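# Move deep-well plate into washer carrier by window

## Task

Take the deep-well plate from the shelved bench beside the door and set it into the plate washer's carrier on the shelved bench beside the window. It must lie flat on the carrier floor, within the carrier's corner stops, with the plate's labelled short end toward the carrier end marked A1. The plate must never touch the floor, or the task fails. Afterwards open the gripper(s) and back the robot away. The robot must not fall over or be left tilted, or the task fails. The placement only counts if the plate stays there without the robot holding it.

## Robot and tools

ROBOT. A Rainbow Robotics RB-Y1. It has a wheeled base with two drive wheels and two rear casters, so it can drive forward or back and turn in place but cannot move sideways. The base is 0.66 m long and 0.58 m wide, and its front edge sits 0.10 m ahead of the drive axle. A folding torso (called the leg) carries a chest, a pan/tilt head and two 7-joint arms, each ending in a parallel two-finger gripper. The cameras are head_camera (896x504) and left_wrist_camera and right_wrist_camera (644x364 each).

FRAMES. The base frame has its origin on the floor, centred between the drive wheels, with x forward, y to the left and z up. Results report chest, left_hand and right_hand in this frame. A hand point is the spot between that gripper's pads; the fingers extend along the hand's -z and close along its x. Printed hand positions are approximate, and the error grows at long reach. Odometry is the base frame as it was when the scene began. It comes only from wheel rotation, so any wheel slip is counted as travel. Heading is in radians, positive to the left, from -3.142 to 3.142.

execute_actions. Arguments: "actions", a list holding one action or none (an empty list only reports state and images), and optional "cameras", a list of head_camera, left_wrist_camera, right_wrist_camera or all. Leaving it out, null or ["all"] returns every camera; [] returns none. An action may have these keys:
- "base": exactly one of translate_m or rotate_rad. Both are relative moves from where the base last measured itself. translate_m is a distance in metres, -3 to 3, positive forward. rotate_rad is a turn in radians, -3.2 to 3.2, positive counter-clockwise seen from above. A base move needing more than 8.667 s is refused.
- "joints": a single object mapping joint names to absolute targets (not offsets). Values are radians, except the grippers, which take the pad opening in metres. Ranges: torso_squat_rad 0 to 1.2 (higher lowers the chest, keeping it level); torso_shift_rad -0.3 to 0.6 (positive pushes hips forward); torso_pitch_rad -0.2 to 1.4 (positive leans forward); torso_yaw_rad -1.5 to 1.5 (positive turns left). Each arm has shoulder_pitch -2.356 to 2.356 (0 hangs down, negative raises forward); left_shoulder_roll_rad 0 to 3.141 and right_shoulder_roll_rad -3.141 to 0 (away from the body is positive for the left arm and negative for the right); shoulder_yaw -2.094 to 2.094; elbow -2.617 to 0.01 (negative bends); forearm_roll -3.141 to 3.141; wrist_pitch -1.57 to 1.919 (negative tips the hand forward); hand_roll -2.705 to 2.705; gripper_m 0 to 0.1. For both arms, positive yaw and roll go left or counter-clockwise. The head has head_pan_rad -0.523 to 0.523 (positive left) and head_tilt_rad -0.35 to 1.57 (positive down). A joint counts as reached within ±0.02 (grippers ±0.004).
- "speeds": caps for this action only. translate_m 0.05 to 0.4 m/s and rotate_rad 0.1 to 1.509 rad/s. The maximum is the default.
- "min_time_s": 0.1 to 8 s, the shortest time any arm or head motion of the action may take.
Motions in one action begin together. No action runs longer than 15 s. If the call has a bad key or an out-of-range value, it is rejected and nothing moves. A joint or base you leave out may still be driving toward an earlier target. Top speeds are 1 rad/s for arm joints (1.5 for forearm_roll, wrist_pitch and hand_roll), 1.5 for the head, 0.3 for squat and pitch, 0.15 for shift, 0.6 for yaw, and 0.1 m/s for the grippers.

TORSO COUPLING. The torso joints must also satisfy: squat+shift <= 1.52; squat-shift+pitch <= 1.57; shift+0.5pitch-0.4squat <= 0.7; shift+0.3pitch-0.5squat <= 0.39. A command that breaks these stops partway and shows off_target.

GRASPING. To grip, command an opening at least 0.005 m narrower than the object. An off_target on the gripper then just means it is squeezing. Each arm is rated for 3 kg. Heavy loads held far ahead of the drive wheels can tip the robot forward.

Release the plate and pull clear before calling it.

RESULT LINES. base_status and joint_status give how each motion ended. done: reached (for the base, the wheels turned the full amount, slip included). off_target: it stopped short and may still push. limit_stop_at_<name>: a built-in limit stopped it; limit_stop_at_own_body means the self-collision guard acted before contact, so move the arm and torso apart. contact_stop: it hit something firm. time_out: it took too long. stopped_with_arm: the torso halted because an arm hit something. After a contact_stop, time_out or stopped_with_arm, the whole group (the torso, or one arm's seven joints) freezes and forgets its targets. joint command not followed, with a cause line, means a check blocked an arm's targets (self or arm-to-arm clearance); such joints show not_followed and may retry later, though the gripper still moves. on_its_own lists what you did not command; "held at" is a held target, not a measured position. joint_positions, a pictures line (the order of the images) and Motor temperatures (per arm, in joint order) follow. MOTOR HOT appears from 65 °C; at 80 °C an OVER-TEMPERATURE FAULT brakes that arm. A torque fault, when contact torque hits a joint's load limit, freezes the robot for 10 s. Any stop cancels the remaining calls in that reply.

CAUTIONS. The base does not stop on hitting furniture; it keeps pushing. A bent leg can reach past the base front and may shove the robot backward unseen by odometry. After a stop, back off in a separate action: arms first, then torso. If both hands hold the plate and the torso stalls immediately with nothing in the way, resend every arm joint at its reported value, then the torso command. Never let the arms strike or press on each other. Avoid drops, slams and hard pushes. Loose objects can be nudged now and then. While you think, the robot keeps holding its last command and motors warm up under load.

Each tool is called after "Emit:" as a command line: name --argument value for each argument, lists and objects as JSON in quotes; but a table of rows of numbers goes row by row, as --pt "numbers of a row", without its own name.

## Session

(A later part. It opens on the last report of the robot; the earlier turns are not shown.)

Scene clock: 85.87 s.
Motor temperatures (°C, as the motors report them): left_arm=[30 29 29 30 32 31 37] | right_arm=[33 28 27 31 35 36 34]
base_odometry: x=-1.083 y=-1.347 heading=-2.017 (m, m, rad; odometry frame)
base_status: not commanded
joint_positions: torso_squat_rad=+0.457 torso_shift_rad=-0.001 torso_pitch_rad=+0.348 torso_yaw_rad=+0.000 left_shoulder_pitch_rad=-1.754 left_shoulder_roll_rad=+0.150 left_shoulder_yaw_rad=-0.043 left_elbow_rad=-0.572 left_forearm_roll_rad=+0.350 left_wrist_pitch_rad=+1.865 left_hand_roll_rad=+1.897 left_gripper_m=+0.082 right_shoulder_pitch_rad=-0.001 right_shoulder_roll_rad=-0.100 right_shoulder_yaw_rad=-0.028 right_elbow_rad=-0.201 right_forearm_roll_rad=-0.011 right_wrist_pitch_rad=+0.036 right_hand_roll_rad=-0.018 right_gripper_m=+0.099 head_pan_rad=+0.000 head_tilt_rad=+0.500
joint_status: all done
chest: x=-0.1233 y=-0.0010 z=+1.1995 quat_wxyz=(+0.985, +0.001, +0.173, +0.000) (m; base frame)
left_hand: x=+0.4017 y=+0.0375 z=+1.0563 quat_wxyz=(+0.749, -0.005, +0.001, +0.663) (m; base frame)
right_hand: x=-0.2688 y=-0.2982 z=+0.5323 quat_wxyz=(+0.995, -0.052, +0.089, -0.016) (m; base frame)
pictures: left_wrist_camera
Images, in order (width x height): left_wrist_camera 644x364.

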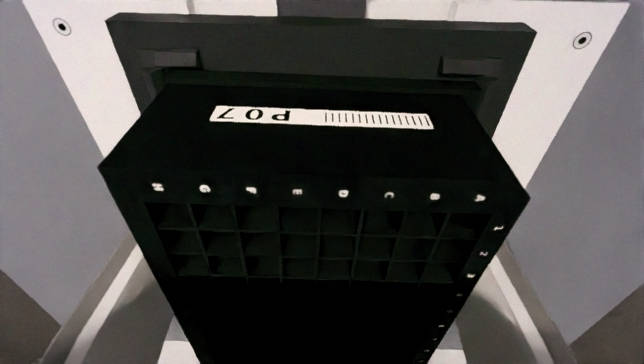

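Emit:
execute_actions --actions '[{"joints":{"left_gripper_m":0.1}}]' --cameras '["left_wrist_camera"]'

Emit:
execute_actions --actions '[{"joints":{"torso_squat_rad":0.0}}]' --cameras '["left_wrist_camera"]'

Emit:
execute_actions --actions '[{"base":{"translate_m":-0.3},"joints":{"left_shoulder_roll_rad":0.6,"head_tilt_rad":0.35}}]' --cameras '["head_camera"]'

Scene clock: 88.80 s.
Motor temperatures (°C, as the motors report them): left_arm=[30 29 29 29 32 31 37] | right_arm=[33 28 27 31 35 36 34]
base_odometry: x=-1.083 y=-1.347 heading=-2.017 (m, m, rad; odometry frame)
base_status: not commanded
joint_positions: torso_squat_rad=+0.457 torso_shift_rad=-0.001 torso_pitch_rad=+0.350 torso_yaw_rad=+0.000 left_shoulder_pitch_rad=-1.750 left_shoulder_roll_rad=+0.150 left_shoulder_yaw_rad=-0.043 left_elbow_rad=-0.570 left_forearm_roll_rad=+0.350 left_wrist_pitch_rad=+1.865 left_hand_roll_rad=+1.897 left_gripper_m=+0.100 right_shoulder_pitch_rad=-0.001 right_shoulder_roll_rad=-0.100 right_shoulder_yaw_rad=-0.028 right_elbow_rad=-0.201 right_forearm_roll_rad=-0.011 right_wrist_pitch_rad=+0.036 right_hand_roll_rad=-0.018 right_gripper_m=+0.099 head_pan_rad=+0.000 head_tilt_rad=+0.500
joint_status: all done
chest: x=-0.1224 y=-0.0010 z=+1.1993 quat_wxyz=(+0.985, +0.001, +0.174, +0.000) (m; base frame)
left_hand: x=+0.4016 y=+0.0382 z=+1.0534 quat_wxyz=(+0.748, -0.003, +0.003, +0.664) (m; base frame)
right_hand: x=-0.2690 y=-0.2982 z=+0.5325 quat_wxyz=(+0.994, -0.052, +0.090, -0.015) (m; base frame)
pictures: left_wrist_camera
Images, in order (width x height): left_wrist_camera 644x364.

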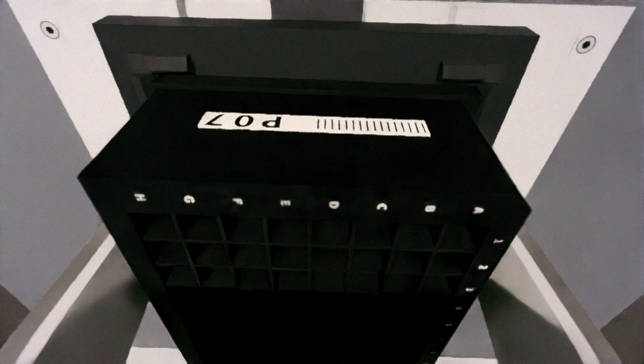

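Scene clock: 91.10 s.
Motor temperatures (°C, as the motors report them): left_arm=[30 29 29 29 32 31 37] | right_arm=[33 28 27 31 35 36 34]
base_odometry: x=-1.083 y=-1.347 heading=-2.017 (m, m, rad; odometry frame)
base_status: not commanded
joint_positions: torso_squat_rad=+0.000 torso_shift_rad=-0.001 torso_pitch_rad=+0.350 torso_yaw_rad=+0.000 left_shoulder_pitch_rad=-1.750 left_shoulder_roll_rad=+0.150 left_shoulder_yaw_rad=-0.043 left_elbow_rad=-0.570 left_forearm_roll_rad=+0.350 left_wrist_pitch_rad=+1.865 left_hand_roll_rad=+1.897 left_gripper_m=+0.100 right_shoulder_pitch_rad=-0.001 right_shoulder_roll_rad=-0.100 right_shoulder_yaw_rad=-0.028 right_elbow_rad=-0.201 right_forearm_roll_rad=-0.011 right_wrist_pitch_rad=+0.036 right_hand_roll_rad=-0.018 right_gripper_m=+0.099 head_pan_rad=+0.000 head_tilt_rad=+0.500
joint_status: all done
chest: x=-0.1224 y=-0.0010 z=+1.2712 quat_wxyz=(+0.985, +0.001, +0.174, +0.000) (m; base frame)
left_hand: x=+0.4016 y=+0.0382 z=+1.1250 quat_wxyz=(+0.748, -0.003, +0.003, +0.664) (m; base frame)
right_hand: x=-0.2691 y=-0.2983 z=+0.6043 quat_wxyz=(+0.994, -0.052, +0.090, -0.015) (m; base frame)
pictures: left_wrist_camera
Images, in order (width x height): left_wrist_camera 644x364.

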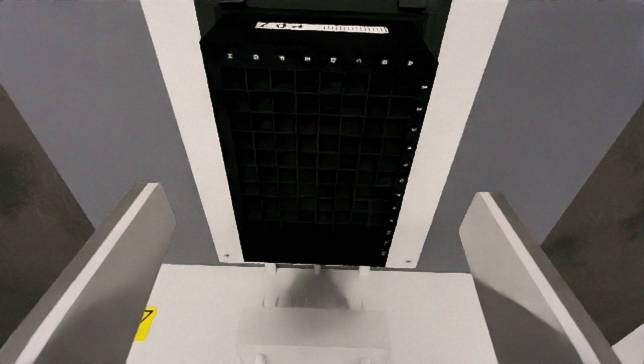

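Scene clock: 93.43 s.
Motor temperatures (°C, as the motors report them): left_arm=[30 29 29 29 32 31 37] | right_arm=[33 28 27 31 35 36 34]
base_odometry: x=-0.953 y=-1.077 heading=-2.018 (m, m, rad; odometry frame)
base_status: done
joint_positions: torso_squat_rad=+0.000 torso_shift_rad=-0.001 torso_pitch_rad=+0.350 torso_yaw_rad=+0.000 left_shoulder_pitch_rad=-1.750 left_shoulder_roll_rad=+0.600 left_shoulder_yaw_rad=-0.043 left_elbow_rad=-0.570 left_forearm_roll_rad=+0.350 left_wrist_pitch_rad=+1.865 left_hand_roll_rad=+1.897 left_gripper_m=+0.100 right_shoulder_pitch_rad=-0.001 right_shoulder_roll_rad=-0.100 right_shoulder_yaw_rad=-0.028 right_elbow_rad=-0.201 right_forearm_roll_rad=-0.011 right_wrist_pitch_rad=+0.036 right_hand_roll_rad=-0.018 right_gripper_m=+0.099 head_pan_rad=+0.000 head_tilt_rad=+0.350
joint_status: all done
chest: x=-0.1225 y=-0.0010 z=+1.2712 quat_wxyz=(+0.985, +0.001, +0.174, +0.000) (m; base frame)
left_hand: x=+0.4566 y=+0.2738 z=+1.2017 quat_wxyz=(+0.592, -0.028, -0.076, +0.802) (m; base frame)
right_hand: x=-0.2691 y=-0.2983 z=+0.6043 quat_wxyz=(+0.994, -0.052, +0.090, -0.015) (m; base frame)
pictures: head_camera
Images, in order (width x height): head_camera 896x504.

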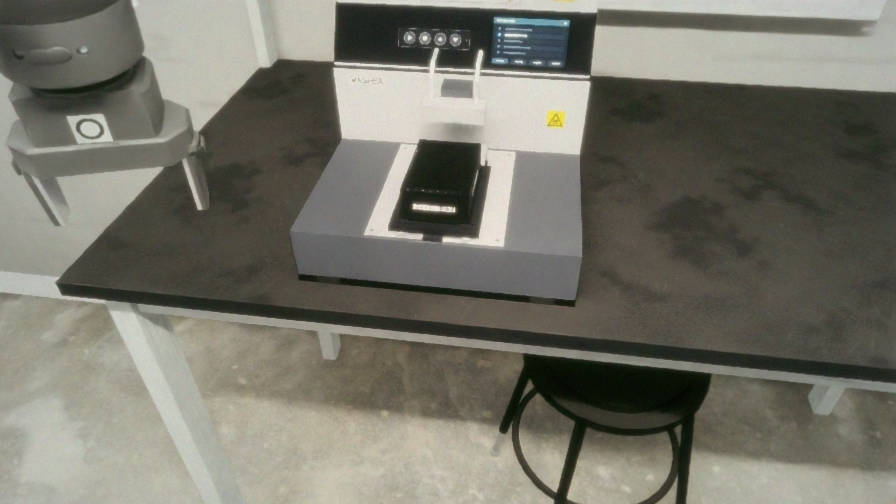

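Emit:
finished_scene --scene 2

The scene is finished: the task was done.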